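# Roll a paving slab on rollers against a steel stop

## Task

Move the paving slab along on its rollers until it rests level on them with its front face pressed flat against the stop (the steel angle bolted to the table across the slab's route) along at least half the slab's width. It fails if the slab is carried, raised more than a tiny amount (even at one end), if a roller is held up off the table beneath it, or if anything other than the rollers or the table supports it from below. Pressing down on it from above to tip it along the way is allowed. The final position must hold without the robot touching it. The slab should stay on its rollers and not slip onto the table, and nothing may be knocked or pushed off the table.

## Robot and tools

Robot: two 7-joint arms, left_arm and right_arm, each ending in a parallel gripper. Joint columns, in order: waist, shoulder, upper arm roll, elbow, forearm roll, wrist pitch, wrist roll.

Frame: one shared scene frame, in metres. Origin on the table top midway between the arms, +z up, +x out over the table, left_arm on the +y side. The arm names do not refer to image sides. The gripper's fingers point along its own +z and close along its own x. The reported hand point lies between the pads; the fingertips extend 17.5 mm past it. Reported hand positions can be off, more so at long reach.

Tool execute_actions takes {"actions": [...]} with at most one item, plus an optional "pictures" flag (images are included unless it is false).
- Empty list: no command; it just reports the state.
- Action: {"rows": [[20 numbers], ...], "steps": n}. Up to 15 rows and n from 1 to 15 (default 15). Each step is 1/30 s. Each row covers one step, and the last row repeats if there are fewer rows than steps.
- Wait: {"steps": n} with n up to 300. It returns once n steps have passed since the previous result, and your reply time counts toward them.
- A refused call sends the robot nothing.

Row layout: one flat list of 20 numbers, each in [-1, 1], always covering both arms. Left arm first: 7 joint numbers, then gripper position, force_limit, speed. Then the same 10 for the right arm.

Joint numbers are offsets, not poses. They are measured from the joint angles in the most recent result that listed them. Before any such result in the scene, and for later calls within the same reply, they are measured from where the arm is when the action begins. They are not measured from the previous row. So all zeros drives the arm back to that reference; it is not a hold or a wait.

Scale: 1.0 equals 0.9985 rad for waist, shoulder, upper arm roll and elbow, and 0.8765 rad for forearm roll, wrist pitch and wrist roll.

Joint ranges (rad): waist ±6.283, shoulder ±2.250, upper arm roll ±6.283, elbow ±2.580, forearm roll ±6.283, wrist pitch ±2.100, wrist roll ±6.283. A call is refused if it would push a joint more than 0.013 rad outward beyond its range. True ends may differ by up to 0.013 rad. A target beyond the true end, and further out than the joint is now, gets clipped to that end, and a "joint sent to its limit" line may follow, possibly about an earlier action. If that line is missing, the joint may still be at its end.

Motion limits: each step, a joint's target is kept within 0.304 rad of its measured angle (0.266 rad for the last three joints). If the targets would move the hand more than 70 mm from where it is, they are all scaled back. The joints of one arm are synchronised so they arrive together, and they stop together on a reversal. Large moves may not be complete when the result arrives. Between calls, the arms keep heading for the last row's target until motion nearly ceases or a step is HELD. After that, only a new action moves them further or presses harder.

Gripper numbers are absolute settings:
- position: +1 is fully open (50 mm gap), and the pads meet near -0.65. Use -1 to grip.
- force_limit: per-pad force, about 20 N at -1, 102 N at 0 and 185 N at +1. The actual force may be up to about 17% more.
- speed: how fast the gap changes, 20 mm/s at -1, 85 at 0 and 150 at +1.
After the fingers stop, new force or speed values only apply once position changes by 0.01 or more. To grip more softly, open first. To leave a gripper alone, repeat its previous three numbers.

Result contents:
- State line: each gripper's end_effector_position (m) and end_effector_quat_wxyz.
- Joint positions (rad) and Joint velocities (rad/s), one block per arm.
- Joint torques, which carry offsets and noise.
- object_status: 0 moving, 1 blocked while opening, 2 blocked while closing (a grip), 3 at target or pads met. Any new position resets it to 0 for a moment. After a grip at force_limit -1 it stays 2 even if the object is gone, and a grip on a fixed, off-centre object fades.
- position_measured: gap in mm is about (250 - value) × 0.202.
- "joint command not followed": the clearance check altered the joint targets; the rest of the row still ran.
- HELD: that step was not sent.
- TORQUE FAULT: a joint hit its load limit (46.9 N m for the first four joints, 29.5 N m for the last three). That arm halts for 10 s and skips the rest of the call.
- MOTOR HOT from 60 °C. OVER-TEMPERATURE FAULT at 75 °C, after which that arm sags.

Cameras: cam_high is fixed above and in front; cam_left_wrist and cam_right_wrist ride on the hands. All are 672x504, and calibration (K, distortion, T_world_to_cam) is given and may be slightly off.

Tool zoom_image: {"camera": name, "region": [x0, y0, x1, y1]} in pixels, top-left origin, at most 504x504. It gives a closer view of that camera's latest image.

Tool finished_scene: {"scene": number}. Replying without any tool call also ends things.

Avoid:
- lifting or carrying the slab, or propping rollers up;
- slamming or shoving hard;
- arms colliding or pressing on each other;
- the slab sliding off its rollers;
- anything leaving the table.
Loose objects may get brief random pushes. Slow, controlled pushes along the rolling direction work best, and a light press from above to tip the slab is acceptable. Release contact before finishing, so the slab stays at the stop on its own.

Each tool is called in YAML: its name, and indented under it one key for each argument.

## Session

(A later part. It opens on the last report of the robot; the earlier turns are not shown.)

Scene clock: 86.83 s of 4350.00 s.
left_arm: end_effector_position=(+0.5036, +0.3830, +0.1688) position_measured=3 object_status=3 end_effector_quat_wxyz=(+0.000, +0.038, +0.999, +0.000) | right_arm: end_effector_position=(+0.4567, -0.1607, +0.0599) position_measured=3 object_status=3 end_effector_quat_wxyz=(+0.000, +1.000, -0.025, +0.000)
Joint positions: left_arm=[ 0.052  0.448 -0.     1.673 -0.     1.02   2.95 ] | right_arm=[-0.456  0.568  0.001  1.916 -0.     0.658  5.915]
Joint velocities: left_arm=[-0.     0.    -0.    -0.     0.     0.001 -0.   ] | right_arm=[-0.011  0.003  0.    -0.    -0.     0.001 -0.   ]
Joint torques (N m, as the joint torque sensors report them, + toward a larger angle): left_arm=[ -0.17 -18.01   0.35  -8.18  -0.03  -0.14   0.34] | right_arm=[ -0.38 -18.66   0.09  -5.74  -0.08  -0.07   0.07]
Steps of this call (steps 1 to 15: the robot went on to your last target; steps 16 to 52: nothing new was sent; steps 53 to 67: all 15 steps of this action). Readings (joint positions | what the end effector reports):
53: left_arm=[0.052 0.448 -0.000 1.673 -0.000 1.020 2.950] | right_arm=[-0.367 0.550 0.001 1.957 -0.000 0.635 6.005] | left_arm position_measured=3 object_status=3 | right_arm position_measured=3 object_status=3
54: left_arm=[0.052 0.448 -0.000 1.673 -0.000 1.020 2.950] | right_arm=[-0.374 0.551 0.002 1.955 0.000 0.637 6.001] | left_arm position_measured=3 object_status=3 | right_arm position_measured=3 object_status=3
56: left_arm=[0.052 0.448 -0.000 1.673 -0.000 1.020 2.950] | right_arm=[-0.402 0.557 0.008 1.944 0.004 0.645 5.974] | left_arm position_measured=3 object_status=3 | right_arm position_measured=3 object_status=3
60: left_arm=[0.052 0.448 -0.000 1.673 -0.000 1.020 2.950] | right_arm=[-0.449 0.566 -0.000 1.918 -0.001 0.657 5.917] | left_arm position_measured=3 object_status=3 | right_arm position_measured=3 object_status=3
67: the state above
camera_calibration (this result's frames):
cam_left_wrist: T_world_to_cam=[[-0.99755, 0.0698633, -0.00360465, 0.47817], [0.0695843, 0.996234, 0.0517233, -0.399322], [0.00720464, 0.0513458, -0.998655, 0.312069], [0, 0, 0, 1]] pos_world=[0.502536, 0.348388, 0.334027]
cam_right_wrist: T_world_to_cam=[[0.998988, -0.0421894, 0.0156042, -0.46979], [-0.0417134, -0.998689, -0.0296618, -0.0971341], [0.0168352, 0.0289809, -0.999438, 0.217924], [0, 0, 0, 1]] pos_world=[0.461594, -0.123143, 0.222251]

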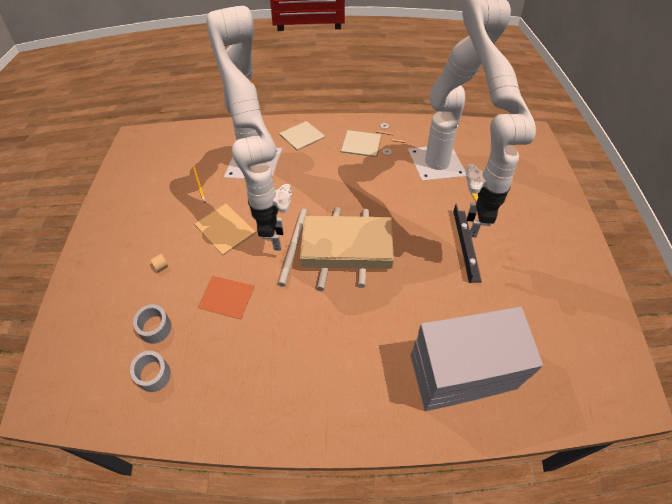

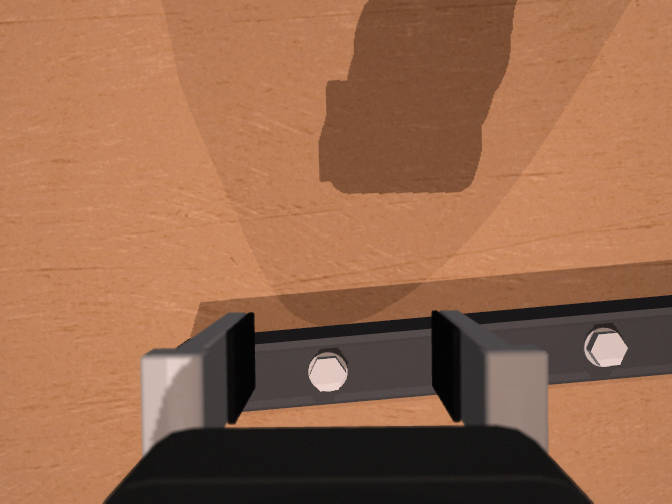

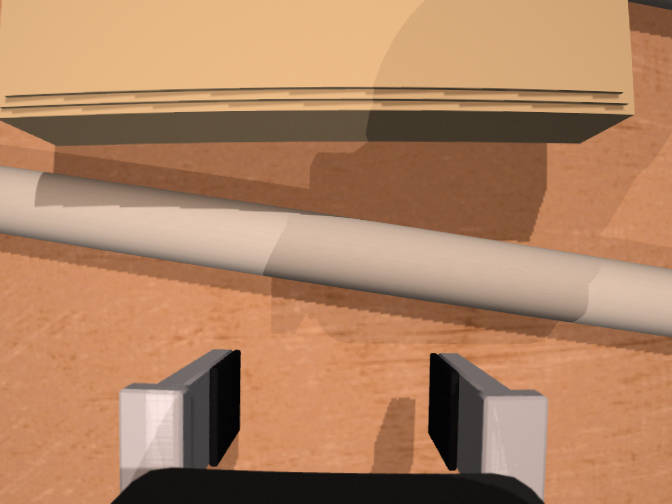

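execute_actions:
  actions: []

Scene clock: 87.63 s of 4350.00 s.
left_arm: end_effector_position=(+0.5036, +0.3830, +0.1688) position_measured=3 object_status=3 end_effector_quat_wxyz=(+0.000, +0.038, +0.999, +0.000) | right_arm: end_effector_position=(+0.4565, -0.1602, +0.0598) position_measured=3 object_status=3 end_effector_quat_wxyz=(+0.000, +1.000, -0.025, -0.000)
Joint positions: left_arm=[ 0.052  0.448 -0.     1.673 -0.     1.02   2.95 ] | right_arm=[-0.457  0.568  0.001  1.916 -0.     0.658  5.915]
Joint velocities: left_arm=[-0.     0.    -0.    -0.001  0.    -0.001  0.   ] | right_arm=[-0.    -0.     0.     0.     0.     0.001 -0.   ]
Joint torques (N m, as the joint torque sensors report them, + toward a larger angle): left_arm=[  0.21 -17.78   0.63  -8.24   0.12  -0.15  -0.05] | right_arm=[ -0.15 -18.21  -0.01  -6.46  -0.14  -0.13   0.05]
Steps of this call (steps 1 to 15: the robot went on to your last target; steps 16 to 24: nothing new was sent). Readings (joint positions | what the end effector reports):
1: left_arm=[0.052 0.448 -0.000 1.673 -0.000 1.020 2.950] | right_arm=[-0.456 0.568 0.001 1.916 -0.000 0.658 5.915] | left_arm position_measured=3 object_status=3 | right_arm position_measured=3 object_status=3
2: left_arm=[0.052 0.448 -0.000 1.673 -0.000 1.020 2.950] | right_arm=[-0.457 0.568 0.001 1.916 -0.000 0.658 5.915] | left_arm position_measured=3 object_status=3 | right_arm position_measured=3 object_status=3
4: left_arm=[0.052 0.448 -0.000 1.673 -0.000 1.020 2.950] | right_arm=[-0.457 0.568 0.001 1.916 -0.000 0.658 5.915] | left_arm position_measured=3 object_status=3 | right_arm position_measured=3 object_status=3
8: left_arm=[0.052 0.448 -0.000 1.673 -0.000 1.020 2.950] | right_arm=[-0.457 0.568 0.001 1.916 -0.000 0.658 5.915] | left_arm position_measured=3 object_status=3 | right_arm position_measured=3 object_status=3
24: the state above
All arms were judged still, so your last target was given up. Only a new action makes them travel on or press farther. Fingers that are still opening or closing keep moving.
camera_calibration (this result's frames):
cam_left_wrist: T_world_to_cam=[[-0.99755, 0.0698634, -0.00360466, 0.47817], [0.0695843, 0.996234, 0.0517234, -0.399322], [0.00720466, 0.0513459, -0.998655, 0.312069], [0, 0, 0, 1]] pos_world=[0.502536, 0.348388, 0.334027]
cam_right_wrist: T_world_to_cam=[[0.999039, -0.0410517, 0.015367, -0.469398], [-0.0405851, -0.998739, -0.0295403, -0.0972413], [0.0165603, 0.0288882, -0.999445, 0.217908], [0, 0, 0, 1]] pos_world=[0.461392, -0.122683, 0.222128]

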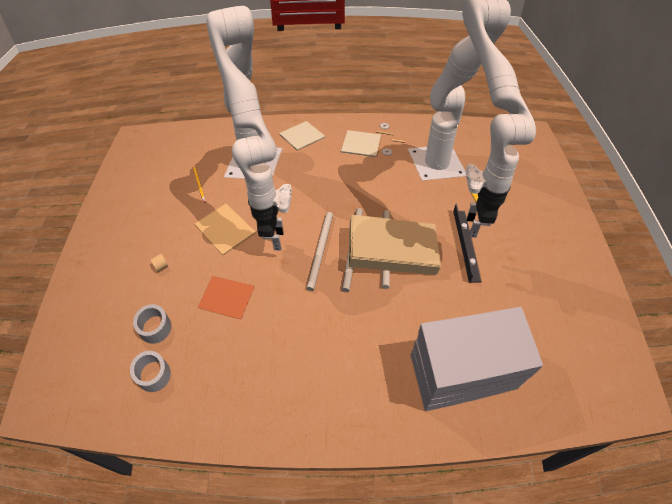

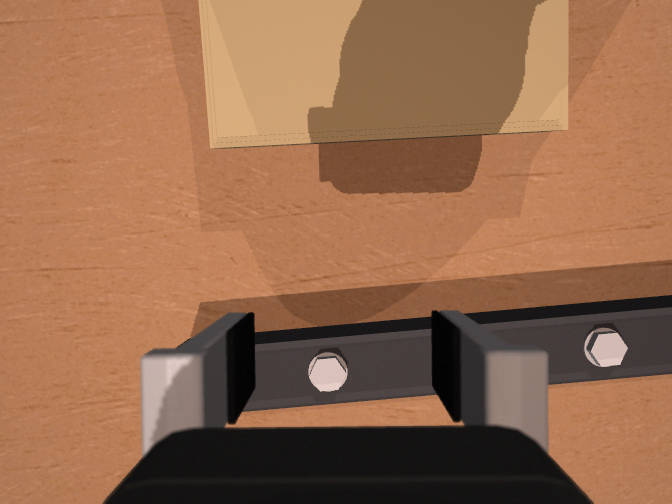

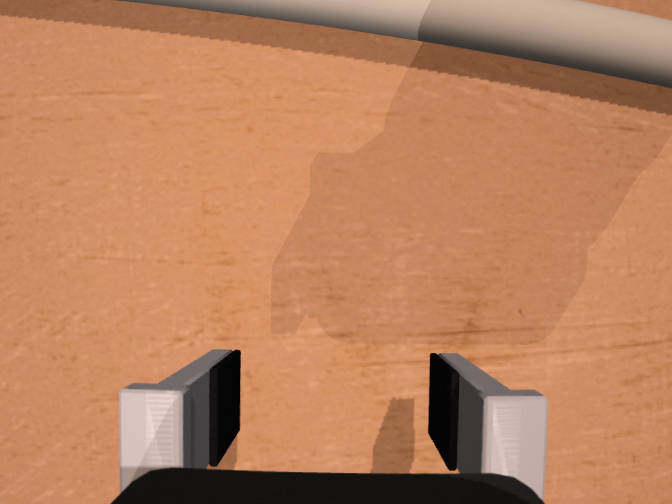

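execute_actions:
  actions: []

zoom_image:
  camera: "cam_high"
  region: [290, 190, 500, 310]

Scene clock: 88.27 s of 4350.00 s.
left_arm: end_effector_position=(+0.5036, +0.3830, +0.1688) position_measured=3 object_status=3 end_effector_quat_wxyz=(+0.000, +0.038, +0.999, +0.000) | right_arm: end_effector_position=(+0.4565, -0.1602, +0.0598) position_measured=3 object_status=3 end_effector_quat_wxyz=(+0.000, +1.000, -0.025, -0.000)
Joint positions: left_arm=[ 0.052  0.448 -0.     1.673 -0.     1.02   2.95 ] | right_arm=[-0.457  0.568  0.001  1.916 -0.     0.658  5.915]
Joint velocities: left_arm=[ 0.    -0.    -0.     0.001  0.     0.    -0.   ] | right_arm=[-0.    -0.     0.001 -0.     0.    -0.     0.   ]
Joint torques (N m, as the joint torque sensors report them, + toward a larger angle): left_arm=[  0.35 -18.04   0.48  -8.06  -0.13  -0.14  -0.01] | right_arm=[  0.05 -18.37   0.53  -6.15  -0.17  -0.01   0.15]
Steps of this call (steps 1 to 19: nothing new was sent). Readings (joint positions | what the end effector reports):
1: left_arm=[0.052 0.448 -0.000 1.673 -0.000 1.020 2.950] | right_arm=[-0.457 0.568 0.001 1.916 -0.000 0.658 5.915] | left_arm position_measured=3 object_status=3 | right_arm position_measured=3 object_status=3
2: left_arm=[0.052 0.448 -0.000 1.673 -0.000 1.020 2.950] | right_arm=[-0.457 0.568 0.001 1.916 -0.000 0.658 5.915] | left_arm position_measured=3 object_status=3 | right_arm position_measured=3 object_status=3
4: left_arm=[0.052 0.448 -0.000 1.673 -0.000 1.020 2.950] | right_arm=[-0.457 0.568 0.001 1.916 -0.000 0.658 5.915] | left_arm position_measured=3 object_status=3 | right_arm position_measured=3 object_status=3
8: left_arm=[0.052 0.448 -0.000 1.673 -0.000 1.020 2.950] | right_arm=[-0.457 0.568 0.001 1.916 -0.000 0.658 5.915] | left_arm position_measured=3 object_status=3 | right_arm position_measured=3 object_status=3
19: the state above
camera_calibration (this result's frames):
cam_left_wrist: T_world_to_cam=[[-0.99755, 0.0698634, -0.00360478, 0.47817], [0.0695843, 0.996234, 0.0517233, -0.399322], [0.00720477, 0.0513457, -0.998655, 0.312069], [0, 0, 0, 1]] pos_world=[0.502536, 0.348388, 0.334027]
cam_right_wrist: T_world_to_cam=[[0.999039, -0.0410511, 0.0153667, -0.469398], [-0.0405844, -0.998739, -0.0295399, -0.0972415], [0.0165599, 0.0288878, -0.999445, 0.217908], [0, 0, 0, 1]] pos_world=[0.461392, -0.122683, 0.222128]

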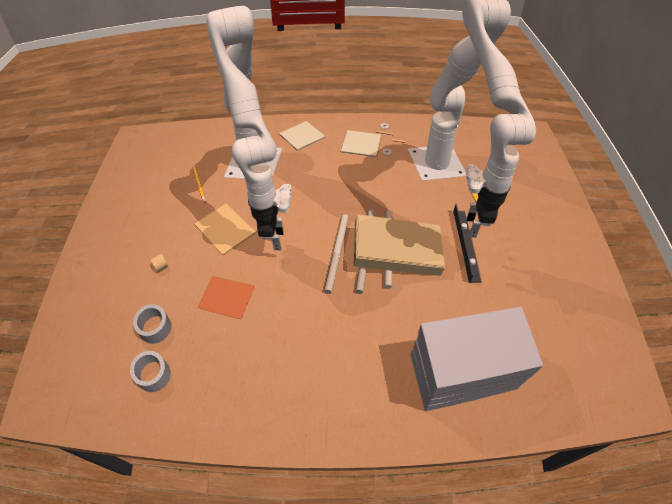

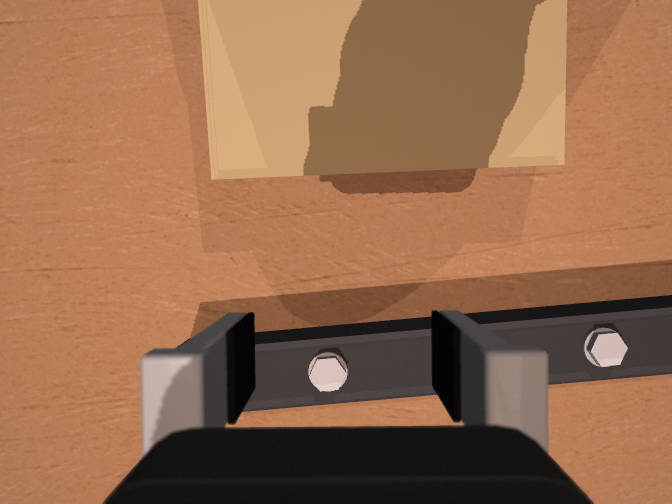

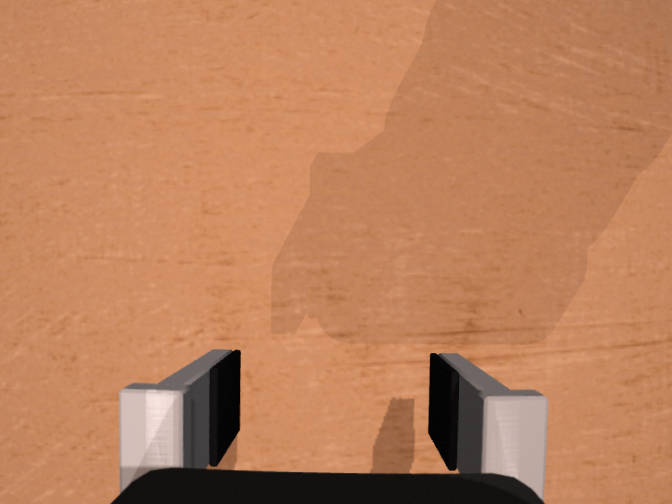

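Region (290, 190, 500, 310) of cam_high's 672x504 image, scaled by 2.400, with more detail than that image has; it fills the top 288 rows of this view, and the rest is white.

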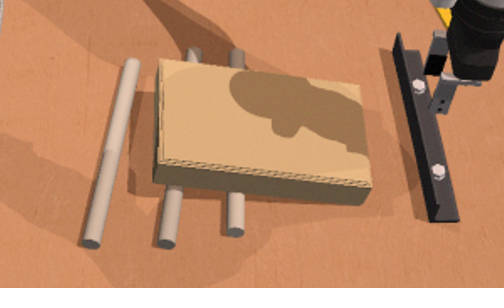

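execute_actions:
  actions: []

zoom_image:
  camera: "cam_high"
  region: [290, 190, 500, 310]

Scene clock: 91.30 s of 4350.00 s.
left_arm: end_effector_position=(+0.5036, +0.3830, +0.1688) position_measured=3 object_status=3 end_effector_quat_wxyz=(+0.000, +0.038, +0.999, +0.000) | right_arm: end_effector_position=(+0.4565, -0.1602, +0.0598) position_measured=3 object_status=3 end_effector_quat_wxyz=(+0.000, +1.000, -0.025, -0.000)
Joint positions: left_arm=[ 0.052  0.448 -0.     1.673 -0.     1.02   2.95 ] | right_arm=[-0.457  0.568  0.001  1.916 -0.     0.658  5.915]
Joint velocities: left_arm=[-0.    -0.    -0.001  0.001 -0.     0.002 -0.   ] | right_arm=[-0.    -0.    -0.001 -0.    -0.     0.    -0.   ]
Joint torques (N m, as the joint torque sensors report them, + toward a larger angle): left_arm=[  0.19 -17.71   0.5   -8.57  -0.1   -0.13  -0.04] | right_arm=[ -0.15 -18.26   0.17  -6.22  -0.21  -0.13   0.1 ]
Steps of this call (steps 1 to 91: nothing new was sent). Readings (joint positions | what the end effector reports):
1: left_arm=[0.052 0.448 -0.000 1.673 -0.000 1.020 2.950] | right_arm=[-0.457 0.568 0.001 1.916 -0.000 0.658 5.915] | left_arm position_measured=3 object_status=3 | right_arm position_measured=3 object_status=3
2: left_arm=[0.052 0.448 -0.000 1.673 -0.000 1.020 2.950] | right_arm=[-0.457 0.568 0.001 1.916 -0.000 0.658 5.915] | left_arm position_measured=3 object_status=3 | right_arm position_measured=3 object_status=3
4: left_arm=[0.052 0.448 -0.000 1.673 -0.000 1.020 2.950] | right_arm=[-0.457 0.568 0.001 1.916 -0.000 0.658 5.915] | left_arm position_measured=3 object_status=3 | right_arm position_measured=3 object_status=3
8: left_arm=[0.052 0.448 -0.000 1.673 -0.000 1.020 2.950] | right_arm=[-0.457 0.568 0.001 1.916 -0.000 0.658 5.915] | left_arm position_measured=3 object_status=3 | right_arm position_measured=3 object_status=3
91: the state above
camera_calibration (this result's frames):
cam_left_wrist: T_world_to_cam=[[-0.99755, 0.0698635, -0.00360457, 0.478169], [0.0695844, 0.996234, 0.0517234, -0.399322], [0.00720457, 0.0513458, -0.998655, 0.312069], [0, 0, 0, 1]] pos_world=[0.502536, 0.348388, 0.334027]
cam_right_wrist: T_world_to_cam=[[0.999039, -0.0410514, 0.0153669, -0.469398], [-0.0405847, -0.998739, -0.02954, -0.0972413], [0.0165602, 0.028888, -0.999445, 0.217908], [0, 0, 0, 1]] pos_world=[0.461392, -0.122683, 0.222128]

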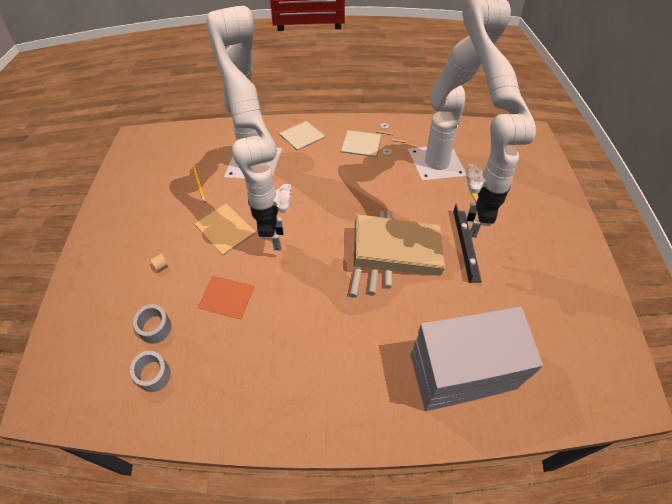

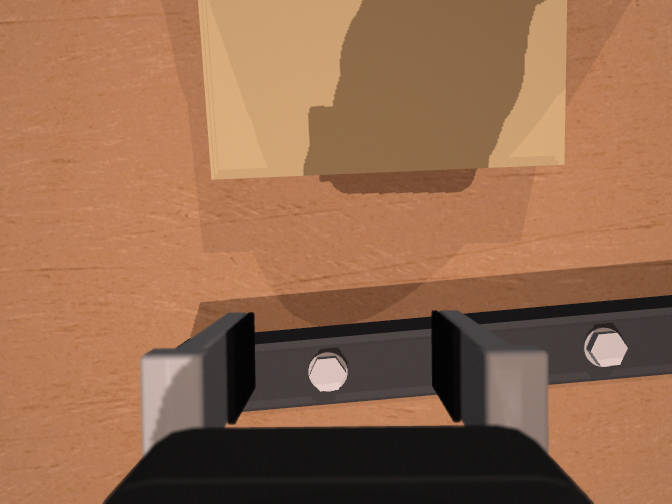

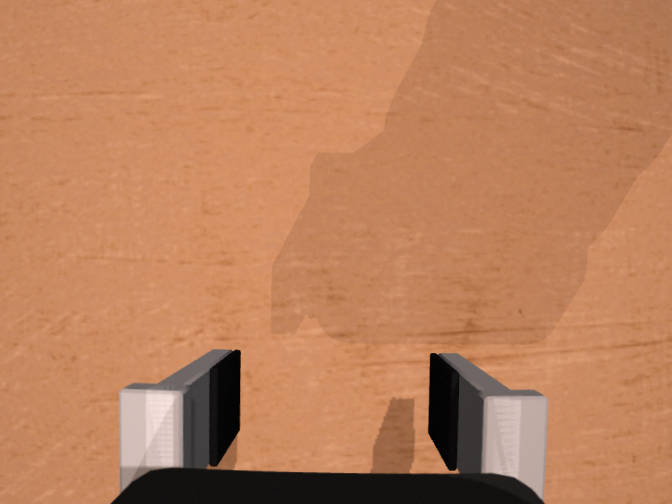

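Region (290, 190, 500, 310) of cam_high's 672x504 image, scaled by 2.400, with more detail than that image has; it fills the top 288 rows of this view, and the rest is white.

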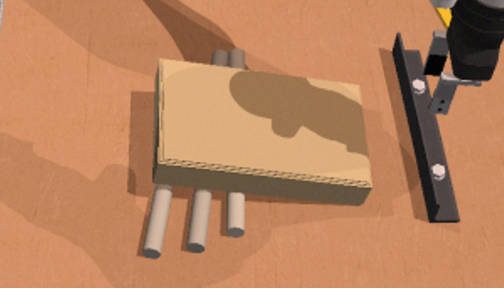

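execute_actions:
  actions:
    - {"rows":[[0.607,0.534,0,-0.801,0,0.305,-1,1,-0.5,0.5, 0.199,-0.144,0,-0.006,0,0.17,0,1,-0.5,0.5]],"steps":15}
  pictures: false

execute_actions:
  actions:
    - {"steps":25}
  pictures: false

Scene clock: 116.57 s of 4350.00 s.
left_arm: end_effector_position=(+0.5231, +0.2309, +0.0989) position_measured=3 object_status=3 end_effector_quat_wxyz=(-0.094, +0.337, +0.937, -0.011) | right_arm: end_effector_position=(+0.4561, -0.2437, +0.1187) position_measured=3 object_status=3 end_effector_quat_wxyz=(+0.001, +0.993, -0.122, -0.001)
Joint positions: left_arm=[ 0.384  0.774 -0.002  1.345 -0.001  1.212  2.664] | right_arm=[-0.263  0.427  0.001  1.91  -0.     0.807  5.915]
Joint velocities: left_arm=[ 0.786  0.628  0.002 -0.791  0.001  0.232 -0.697] | right_arm=[ 0.035 -0.027 -0.017  0.001 -0.004  0.     0.   ]
Joint torques (N m, as the joint torque sensors report them, + toward a larger angle): left_arm=[  0.95 -25.55   1.05  -8.49   0.09   0.4   -0.03] | right_arm=[  0.17 -16.7   -0.09  -7.03  -0.07  -0.34   0.04]
Steps of this call (steps 1 to 90: nothing new was sent; then 21.77 s passed at rest; steps 91 to 105: all 15 steps of this action). Readings (joint positions | what the end effector reports):
91: left_arm=[0.054 0.449 -0.001 1.672 -0.001 1.021 2.949] | right_arm=[-0.456 0.567 0.000 1.916 -0.000 0.658 5.915] | left_arm position_measured=3 object_status=3 | right_arm position_measured=3 object_status=3
92: left_arm=[0.060 0.456 -0.002 1.666 -0.001 1.026 2.945] | right_arm=[-0.449 0.562 -0.001 1.916 -0.001 0.662 5.915] | left_arm position_measured=3 object_status=3 | right_arm position_measured=3 object_status=3
94: left_arm=[0.090 0.486 -0.004 1.639 -0.002 1.049 2.922] | right_arm=[-0.419 0.540 -0.002 1.916 -0.001 0.682 5.915] | left_arm position_measured=3 object_status=3 | right_arm position_measured=3 object_status=3
98: left_arm=[0.198 0.594 -0.002 1.533 -0.001 1.130 2.829] | right_arm=[-0.318 0.467 0.001 1.911 0.000 0.759 5.915] | left_arm position_measured=3 object_status=3 | right_arm position_measured=3 object_status=3
105: the state above

Scene clock: 117.40 s of 4350.00 s.
left_arm: end_effector_position=(+0.5939, +0.0520, +0.1005) position_measured=3 object_status=3 end_effector_quat_wxyz=(+0.000, +0.702, +0.712, +0.000) | right_arm: end_effector_position=(+0.4568, -0.2452, +0.1200) position_measured=3 object_status=3 end_effector_quat_wxyz=(+0.000, +0.992, -0.124, +0.000)
Joint positions: left_arm=[ 0.658  0.98  -0.     0.874 -0.     1.288  2.073] | right_arm=[-0.259  0.424  0.001  1.91  -0.     0.807  5.915]
Joint velocities: left_arm=[ 0.004  0.009 -0.    -0.002  0.     0.    -0.   ] | right_arm=[ 0.     0.     0.    -0.     0.    -0.001 -0.   ]
Joint torques (N m, as the joint torque sensors report them, + toward a larger angle): left_arm=[  0.23 -27.87   0.62  -9.18  -0.11  -0.14   0.06] | right_arm=[  0.14 -16.59  -0.09  -7.22  -0.27  -0.42   0.14]
Steps of this call (steps 1 to 25: the robot went on to your last target). Readings (joint positions | what the end effector reports):
1: left_arm=[0.409 0.794 -0.002 1.319 -0.001 1.220 2.641] | right_arm=[-0.262 0.426 0.001 1.910 -0.000 0.807 5.915] | left_arm position_measured=3 object_status=3 | right_arm position_measured=3 object_status=3
2: left_arm=[0.434 0.813 -0.001 1.291 -0.001 1.227 2.617] | right_arm=[-0.261 0.426 0.001 1.910 -0.000 0.807 5.915] | left_arm position_measured=3 object_status=3 | right_arm position_measured=3 object_status=3
4: left_arm=[0.478 0.844 -0.003 1.233 -0.004 1.244 2.566] | right_arm=[-0.260 0.425 0.001 1.910 -0.000 0.807 5.915] | left_arm position_measured=3 object_status=3 | right_arm position_measured=3 object_status=3
8: left_arm=[0.547 0.895 -0.001 1.108 -0.001 1.260 2.456] | right_arm=[-0.259 0.424 0.001 1.910 -0.000 0.807 5.915] | left_arm position_measured=3 object_status=3 | right_arm position_measured=3 object_status=3
25: the state above

execute_actions:
  actions:
    - {"rows":[[0,0,0,0,0,0,-0.293,1,-0.5,0.5, 0,0,0,0,0,0,0,1,-0.5,0.5]],"steps":15}

Scene clock: 119.60 s of 4350.00 s.
left_arm: end_effector_position=(+0.5947, +0.0583, +0.1005) position_measured=3 object_status=3 end_effector_quat_wxyz=(-0.000, +0.788, +0.616, +0.000) | right_arm: end_effector_position=(+0.4568, -0.2452, +0.1200) position_measured=3 object_status=3 end_effector_quat_wxyz=(+0.000, +0.992, -0.124, +0.000)
Joint positions: left_arm=[ 0.658  0.98  -0.     0.874 -0.     1.288  1.816] | right_arm=[-0.259  0.424  0.001  1.91  -0.     0.807  5.915]
Joint velocities: left_arm=[ 0.    -0.     0.    -0.     0.    -0.001 -0.   ] | right_arm=[-0. -0.  0.  0.  0. -0.  0.]
Joint torques (N m, as the joint torque sensors report them, + toward a larger angle): left_arm=[ -0.02 -27.98   0.59  -9.29  -0.24  -0.15  -0.02] | right_arm=[ -0.03 -16.66   0.06  -7.14  -0.1   -0.14   0.1 ]
Steps of this call (steps 1 to 30: the robot went on to your last target; steps 31 to 51: nothing new was sent; steps 52 to 66: all 15 steps of this action). Readings (joint positions | what the end effector reports):
52: left_arm=[0.658 0.981 -0.000 0.874 -0.000 1.288 2.072] | right_arm=[-0.259 0.424 0.001 1.910 -0.000 0.807 5.915] | left_arm position_measured=3 object_status=3 | right_arm position_measured=3 object_status=3
53: left_arm=[0.658 0.981 -0.000 0.874 -0.000 1.288 2.063] | right_arm=[-0.259 0.424 0.001 1.910 -0.000 0.807 5.915] | left_arm position_measured=3 object_status=3 | right_arm position_measured=3 object_status=3
55: left_arm=[0.658 0.981 -0.000 0.874 -0.000 1.288 2.012] | right_arm=[-0.259 0.424 0.001 1.910 -0.000 0.807 5.915] | left_arm position_measured=3 object_status=3 | right_arm position_measured=3 object_status=3
59: left_arm=[0.658 0.980 -0.000 0.874 -0.000 1.288 1.859] | right_arm=[-0.259 0.424 0.001 1.910 -0.000 0.807 5.915] | left_arm position_measured=3 object_status=3 | right_arm position_measured=3 object_status=3
66: the state above
camera_calibration (this result's frames):
cam_left_wrist: T_world_to_cam=[[0.235916, 0.971769, -0.00285666, -0.194772], [0.970511, -0.235458, 0.0516585, -0.542577], [0.0495275, -0.0149595, -0.998661, 0.238579], [0, 0, 0, 1]] pos_world=[0.560711, 0.0650877, 0.265732]
cam_right_wrist: T_world_to_cam=[[0.971254, -0.237503, 0.016051, -0.509686], [-0.236961, -0.971058, -0.0299197, -0.0837437], [0.0226925, 0.0252562, -0.999423, 0.276858], [0, 0, 0, 1]] pos_world=[0.468908, -0.209364, 0.282374]

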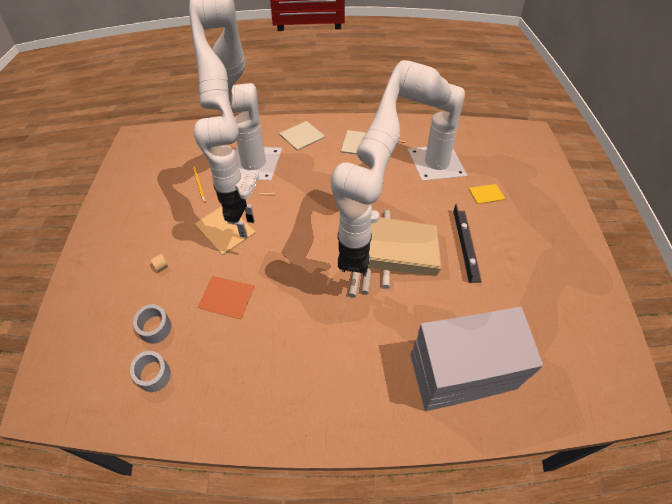

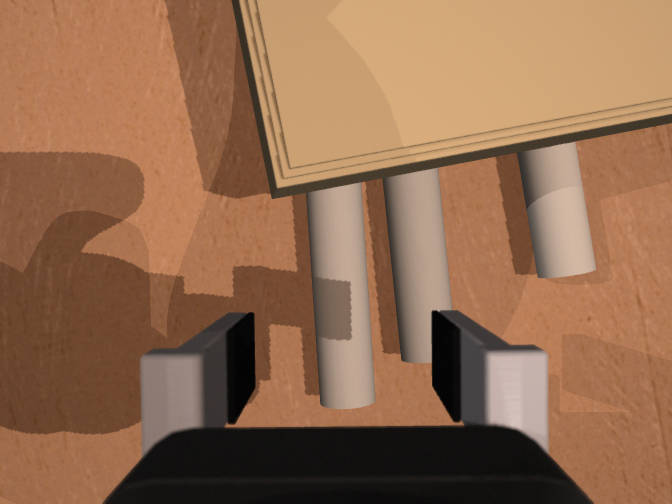

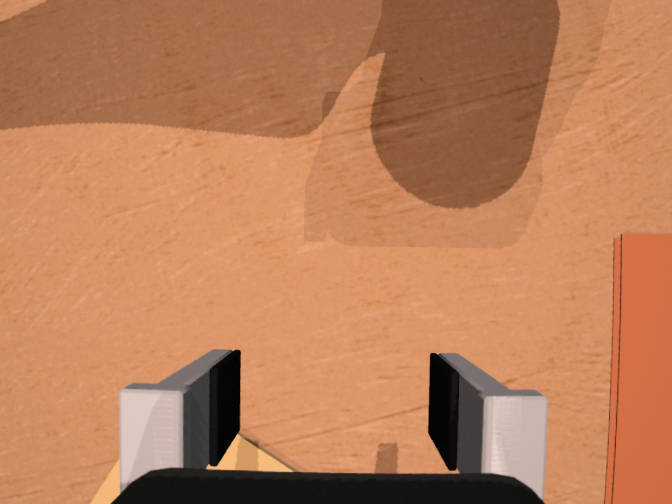

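execute_actions:
  actions:
    - {"rows":[[0,0.1964,0,-0.2685,0,0.082,0,1,-0.5,0.5, 0,0,0,0,0,0,0,1,-0.5,0.5]],"steps":15}
  pictures: false

execute_actions:
  actions:
    - {"steps":10}

Scene clock: 131.87 s of 4350.00 s.
left_arm: end_effector_position=(+0.6340, +0.0375, +0.0522) position_measured=3 object_status=3 end_effector_quat_wxyz=(+0.001, +0.788, +0.616, +0.001) | right_arm: end_effector_position=(+0.4568, -0.2452, +0.1200) position_measured=3 object_status=3 end_effector_quat_wxyz=(+0.000, +0.992, -0.124, +0.000)
Joint positions: left_arm=[ 0.658  1.171 -0.     0.609 -0.     1.359  1.816] | right_arm=[-0.259  0.424  0.001  1.91  -0.     0.807  5.915]
Joint velocities: left_arm=[ 0.     0.022  0.002 -0.052 -0.     0.012  0.   ] | right_arm=[ 0.  0.  0.  0. -0.  0. -0.]
Joint torques (N m, as the joint torque sensors report them, + toward a larger angle): left_arm=[  0.49 -29.13   0.47  -9.67  -0.09  -0.21  -0.04] | right_arm=[ -0.14 -16.7   -0.16  -7.1   -0.24  -0.38   0.01]
Steps of this call (steps 1 to 15: the robot went on to your last target; steps 16 to 90: nothing new was sent; then 8.77 s passed at rest; steps 91 to 105: all 15 steps of this action). Readings (joint positions | what the end effector reports):
91: left_arm=[0.658 0.981 -0.000 0.873 -0.000 1.288 1.816] | right_arm=[-0.259 0.424 0.001 1.910 -0.000 0.807 5.915] | left_arm position_measured=3 object_status=3 | right_arm position_measured=3 object_status=3
92: left_arm=[0.658 0.986 -0.000 0.866 -0.000 1.290 1.816] | right_arm=[-0.259 0.424 0.001 1.910 -0.000 0.807 5.915] | left_arm position_measured=3 object_status=3 | right_arm position_measured=3 object_status=3
94: left_arm=[0.658 1.007 -0.000 0.838 -0.000 1.297 1.816] | right_arm=[-0.259 0.424 0.001 1.910 -0.000 0.807 5.915] | left_arm position_measured=3 object_status=3 | right_arm position_measured=3 object_status=3
98: left_arm=[0.658 1.096 -0.000 0.719 -0.000 1.328 1.816] | right_arm=[-0.259 0.424 0.001 1.910 -0.000 0.807 5.915] | left_arm position_measured=3 object_status=3 | right_arm position_measured=3 object_status=3
105: the state above

Scene clock: 132.20 s of 4350.00 s.
left_arm: end_effector_position=(+0.6340, +0.0374, +0.0500) position_measured=3 object_status=3 end_effector_quat_wxyz=(+0.000, +0.788, +0.616, +0.000) | right_arm: end_effector_position=(+0.4568, -0.2452, +0.1200) position_measured=3 object_status=3 end_effector_quat_wxyz=(+0.000, +0.992, -0.124, +0.000)
Joint positions: left_arm=[ 0.658  1.176 -0.     0.606 -0.     1.36   1.816] | right_arm=[-0.259  0.424  0.001  1.91  -0.     0.807  5.915]
Joint velocities: left_arm=[ 0.     0.002 -0.     0.    -0.001  0.001 -0.   ] | right_arm=[-0. -0.  0. -0. -0.  0.  0.]
Joint torques (N m, as the joint torque sensors report them, + toward a larger angle): left_arm=[  0.17 -29.8    0.57  -9.52  -0.31  -0.18   0.03] | right_arm=[  0.06 -16.67  -0.12  -7.42  -0.27  -0.21  -0.06]
Steps of this call (steps 1 to 10: the robot went on to your last target). Readings (joint positions | what the end effector reports):
1: left_arm=[0.658 1.172 -0.000 0.608 -0.000 1.359 1.816] | right_arm=[-0.259 0.424 0.001 1.910 -0.000 0.807 5.915] | left_arm position_measured=3 object_status=3 | right_arm position_measured=3 object_status=3
2: left_arm=[0.658 1.173 -0.000 0.607 -0.000 1.359 1.816] | right_arm=[-0.259 0.424 0.001 1.910 -0.000 0.807 5.915] | left_arm position_measured=3 object_status=3 | right_arm position_measured=3 object_status=3
4: left_arm=[0.658 1.174 -0.000 0.606 -0.000 1.359 1.816] | right_arm=[-0.259 0.424 0.001 1.910 -0.000 0.807 5.915] | left_arm position_measured=3 object_status=3 | right_arm position_measured=3 object_status=3
8: left_arm=[0.658 1.176 -0.000 0.606 -0.000 1.360 1.816] | right_arm=[-0.259 0.424 0.001 1.910 -0.000 0.807 5.915] | left_arm position_measured=3 object_status=3 | right_arm position_measured=3 object_status=3
10: the state above
camera_calibration (this result's frames):
cam_left_wrist: T_world_to_cam=[[0.235953, 0.97176, -0.00288148, -0.183852], [0.970488, -0.23549, 0.0519266, -0.583079], [0.0497816, -0.0150487, -0.998647, 0.185704], [0, 0, 0, 1]] pos_world=[0.600007, 0.0441456, 0.2152]
cam_right_wrist: T_world_to_cam=[[0.971254, -0.237503, 0.0160544, -0.509689], [-0.236961, -0.971058, -0.0299209, -0.0837429], [0.022696, 0.0252566, -0.999423, 0.276857], [0, 0, 0, 1]] pos_world=[0.46891, -0.209364, 0.282374]

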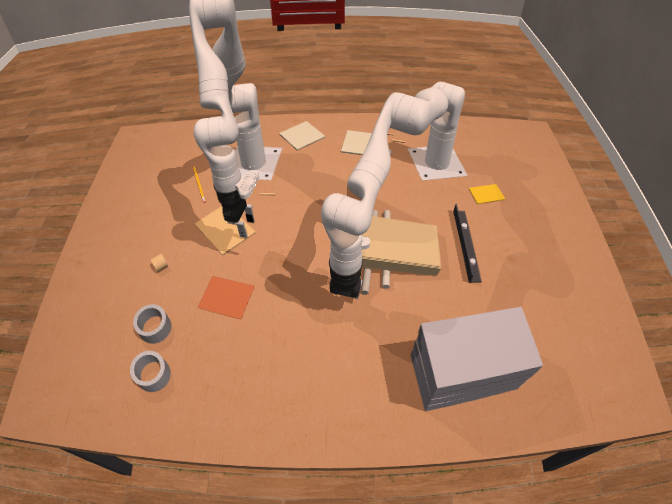

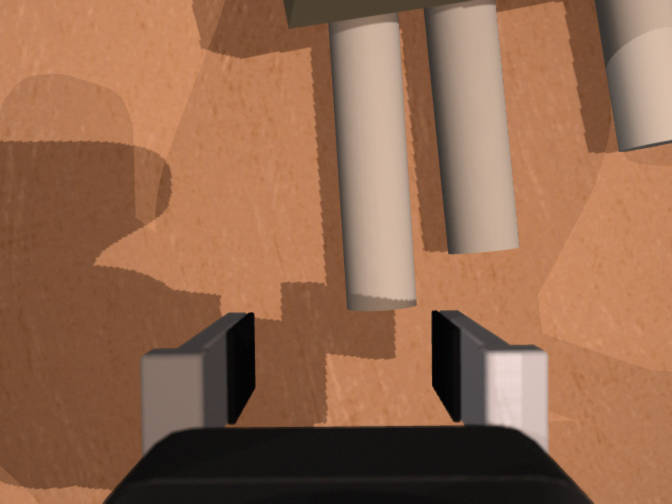

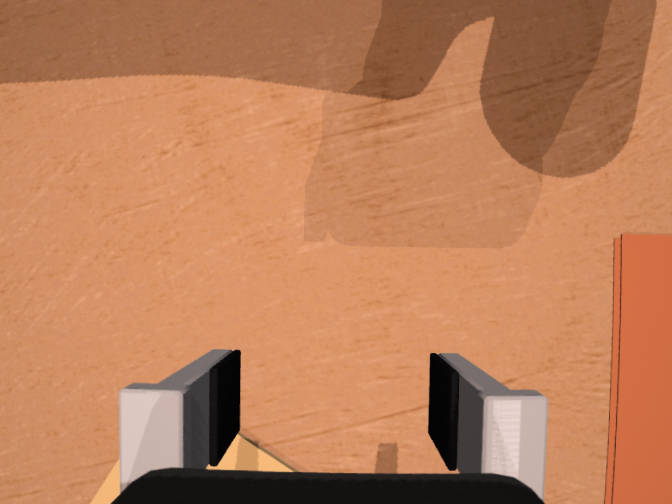

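execute_actions:
  actions:
    - {"rows":[[0.002,-0.0486,0,0.1097,0,-0.070,0.002,1,-0.5,0.5, 0,0,0,0,0,0,0,1,-0.5,0.5]],"steps":15}

Scene clock: 135.97 s of 4350.00 s.
left_arm: end_effector_position=(+0.6219, +0.0423, +0.0495) position_measured=3 object_status=3 end_effector_quat_wxyz=(-0.000, +0.788, +0.616, +0.000) | right_arm: end_effector_position=(+0.4568, -0.2452, +0.1200) position_measured=3 object_status=3 end_effector_quat_wxyz=(+0.000, +0.992, -0.124, +0.000)
Joint positions: left_arm=[ 0.66   1.128 -0.     0.715 -0.     1.298  1.818] | right_arm=[-0.259  0.424  0.001  1.91  -0.     0.807  5.915]
Joint velocities: left_arm=[-0.    -0.008  0.     0.001 -0.    -0.001 -0.001] | right_arm=[ 0.    -0.    -0.001  0.     0.     0.     0.   ]
Joint torques (N m, as the joint torque sensors report them, + toward a larger angle): left_arm=[  0.32 -29.17   0.61  -9.18  -0.04   0.05   0.13] | right_arm=[ -0.04 -16.7   -0.45  -7.22  -0.08  -0.23   0.09]
Steps of this call (steps 1 to 15: the robot went on to your last target; steps 16 to 90: nothing new was sent; then 0.27 s passed at rest; steps 91 to 105: all 15 steps of this action). Readings (joint positions | what the end effector reports):
91: left_arm=[0.658 1.175 -0.000 0.607 -0.000 1.359 1.816] | right_arm=[-0.259 0.424 0.001 1.910 -0.000 0.807 5.915] | left_arm position_measured=3 object_status=3 | right_arm position_measured=3 object_status=3
92: left_arm=[0.658 1.172 -0.000 0.613 -0.000 1.356 1.817] | right_arm=[-0.259 0.424 0.001 1.910 -0.000 0.807 5.915] | left_arm position_measured=3 object_status=3 | right_arm position_measured=3 object_status=3
94: left_arm=[0.658 1.159 -0.000 0.640 -0.000 1.341 1.817] | right_arm=[-0.259 0.424 0.001 1.910 -0.000 0.807 5.915] | left_arm position_measured=3 object_status=3 | right_arm position_measured=3 object_status=3
98: left_arm=[0.659 1.131 -0.000 0.706 -0.000 1.303 1.818] | right_arm=[-0.259 0.424 0.001 1.910 -0.000 0.807 5.915] | left_arm position_measured=3 object_status=3 | right_arm position_measured=3 object_status=3
105: the state above
camera_calibration (this result's frames):
cam_left_wrist: T_world_to_cam=[[0.23619, 0.971703, -0.00280674, -0.185918], [0.970446, -0.235736, 0.0516076, -0.570129], [0.0494856, -0.014913, -0.998663, 0.186085], [0, 0, 0, 1]] pos_world=[0.587983, 0.0490328, 0.214737]
cam_right_wrist: T_world_to_cam=[[0.971254, -0.237503, 0.0160577, -0.509691], [-0.236961, -0.971058, -0.0299221, -0.083742], [0.0226996, 0.0252569, -0.999423, 0.276856], [0, 0, 0, 1]] pos_world=[0.468911, -0.209364, 0.282375]

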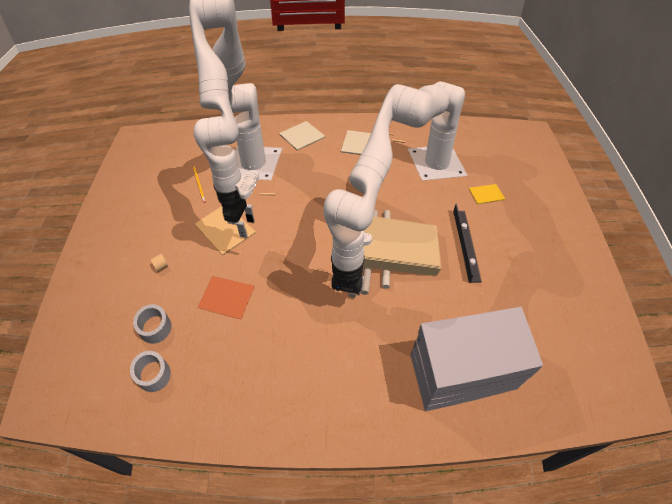

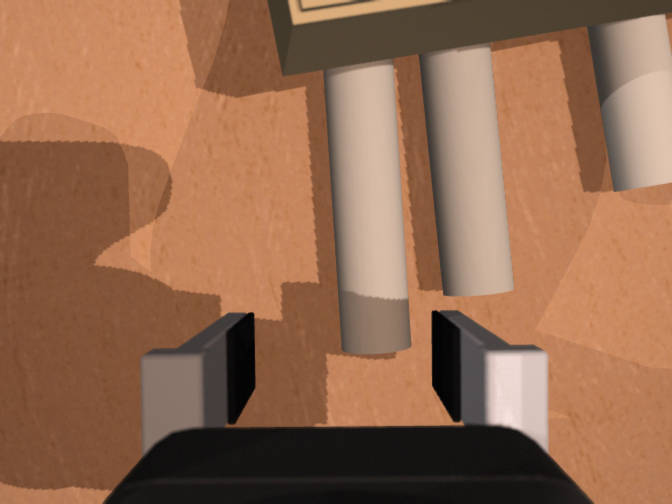

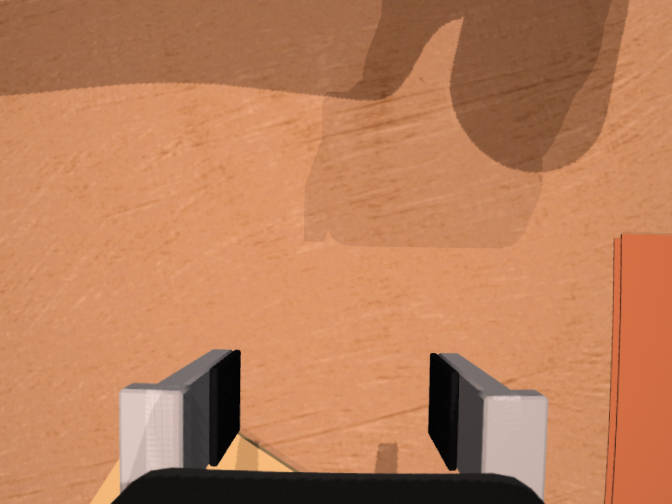

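execute_actions:
  actions:
    - {"rows":[[0,0.025,0,0.023,0,-0.054,0,1,-0.5,0.5, 0,0,0,0,0,0,0,1,-0.5,0.5]],"steps":15}

Scene clock: 138.63 s of 4350.00 s.
left_arm: end_effector_position=(+0.6218, +0.0424, +0.0256) position_measured=3 object_status=3 end_effector_quat_wxyz=(-0.000, +0.788, +0.616, +0.000) | right_arm: end_effector_position=(+0.4568, -0.2452, +0.1200) position_measured=3 object_status=3 end_effector_quat_wxyz=(+0.000, +0.992, -0.124, +0.000)
Joint positions: left_arm=[ 0.66   1.153 -0.     0.738 -0.     1.251  1.818] | right_arm=[-0.259  0.424  0.001  1.91  -0.     0.807  5.915]
Joint velocities: left_arm=[-0.     0.    -0.    -0.001 -0.    -0.001  0.   ] | right_arm=[-0.  0. -0. -0. -0. -0. -0.]
Joint torques (N m, as the joint torque sensors report them, + toward a larger angle): left_arm=[ -0.17 -29.53   0.67  -8.96   0.06  -0.07  -0.11] | right_arm=[  0.02 -16.69  -0.1   -7.14  -0.2   -0.16   0.06]
Steps of this call (steps 1 to 15: the robot went on to your last target; steps 16 to 65: nothing new was sent; steps 66 to 80: all 15 steps of this action). Readings (joint positions | what the end effector reports):
66: left_arm=[0.660 1.128 -0.000 0.716 -0.000 1.297 1.818] | right_arm=[-0.259 0.424 0.001 1.910 -0.000 0.807 5.915] | left_arm position_measured=3 object_status=3 | right_arm position_measured=3 object_status=3
67: left_arm=[0.660 1.133 -0.000 0.720 -0.000 1.287 1.818] | right_arm=[-0.259 0.424 0.001 1.910 -0.000 0.807 5.915] | left_arm position_measured=3 object_status=3 | right_arm position_measured=3 object_status=3
69: left_arm=[0.660 1.148 -0.000 0.733 -0.000 1.259 1.818] | right_arm=[-0.259 0.424 0.001 1.910 -0.000 0.807 5.915] | left_arm position_measured=3 object_status=3 | right_arm position_measured=3 object_status=3
73: left_arm=[0.660 1.153 -0.000 0.738 -0.000 1.251 1.818] | right_arm=[-0.259 0.424 0.001 1.910 -0.000 0.807 5.915] | left_arm position_measured=3 object_status=3 | right_arm position_measured=3 object_status=3
80: the state above
camera_calibration (this result's frames):
cam_left_wrist: T_world_to_cam=[[0.236214, 0.971697, -0.00266332, -0.186058], [0.970466, -0.235775, 0.0510442, -0.568684], [0.0489715, -0.014642, -0.998693, 0.162502], [0, 0, 0, 1]] pos_world=[0.587881, 0.0490901, 0.190822]
cam_right_wrist: T_world_to_cam=[[0.971254, -0.237504, 0.0160609, -0.509693], [-0.236961, -0.971058, -0.0299232, -0.0837413], [0.0227029, 0.0252573, -0.999423, 0.276854], [0, 0, 0, 1]] pos_world=[0.468912, -0.209364, 0.282375]

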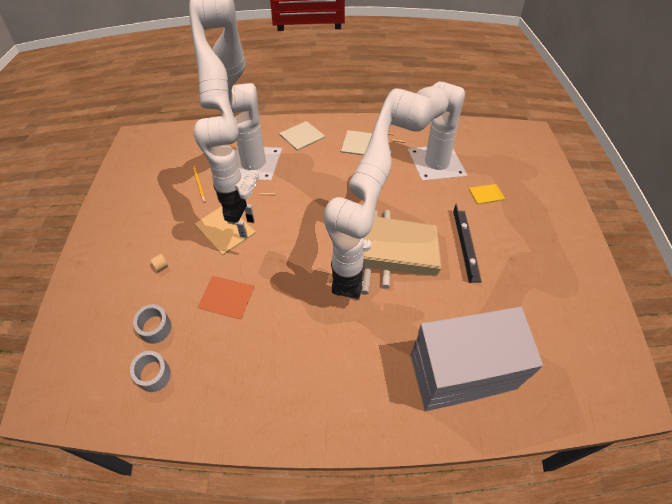

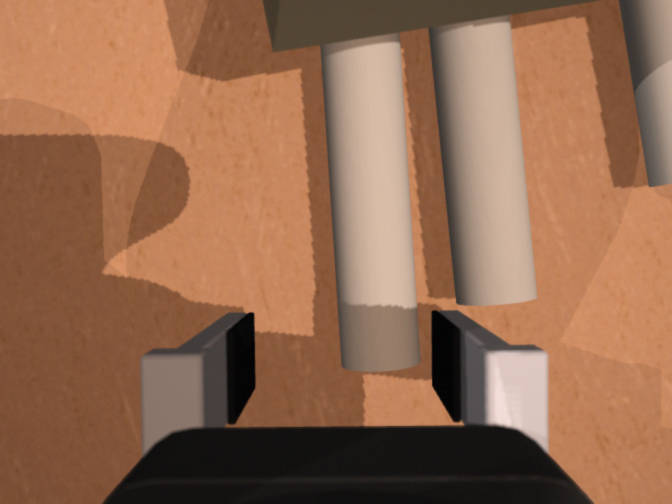

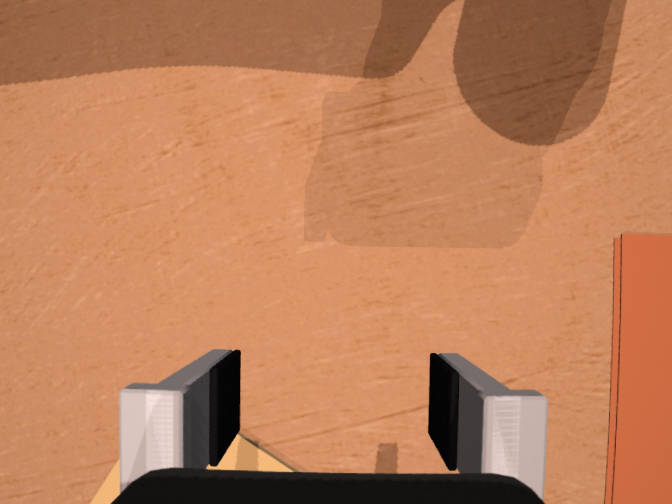

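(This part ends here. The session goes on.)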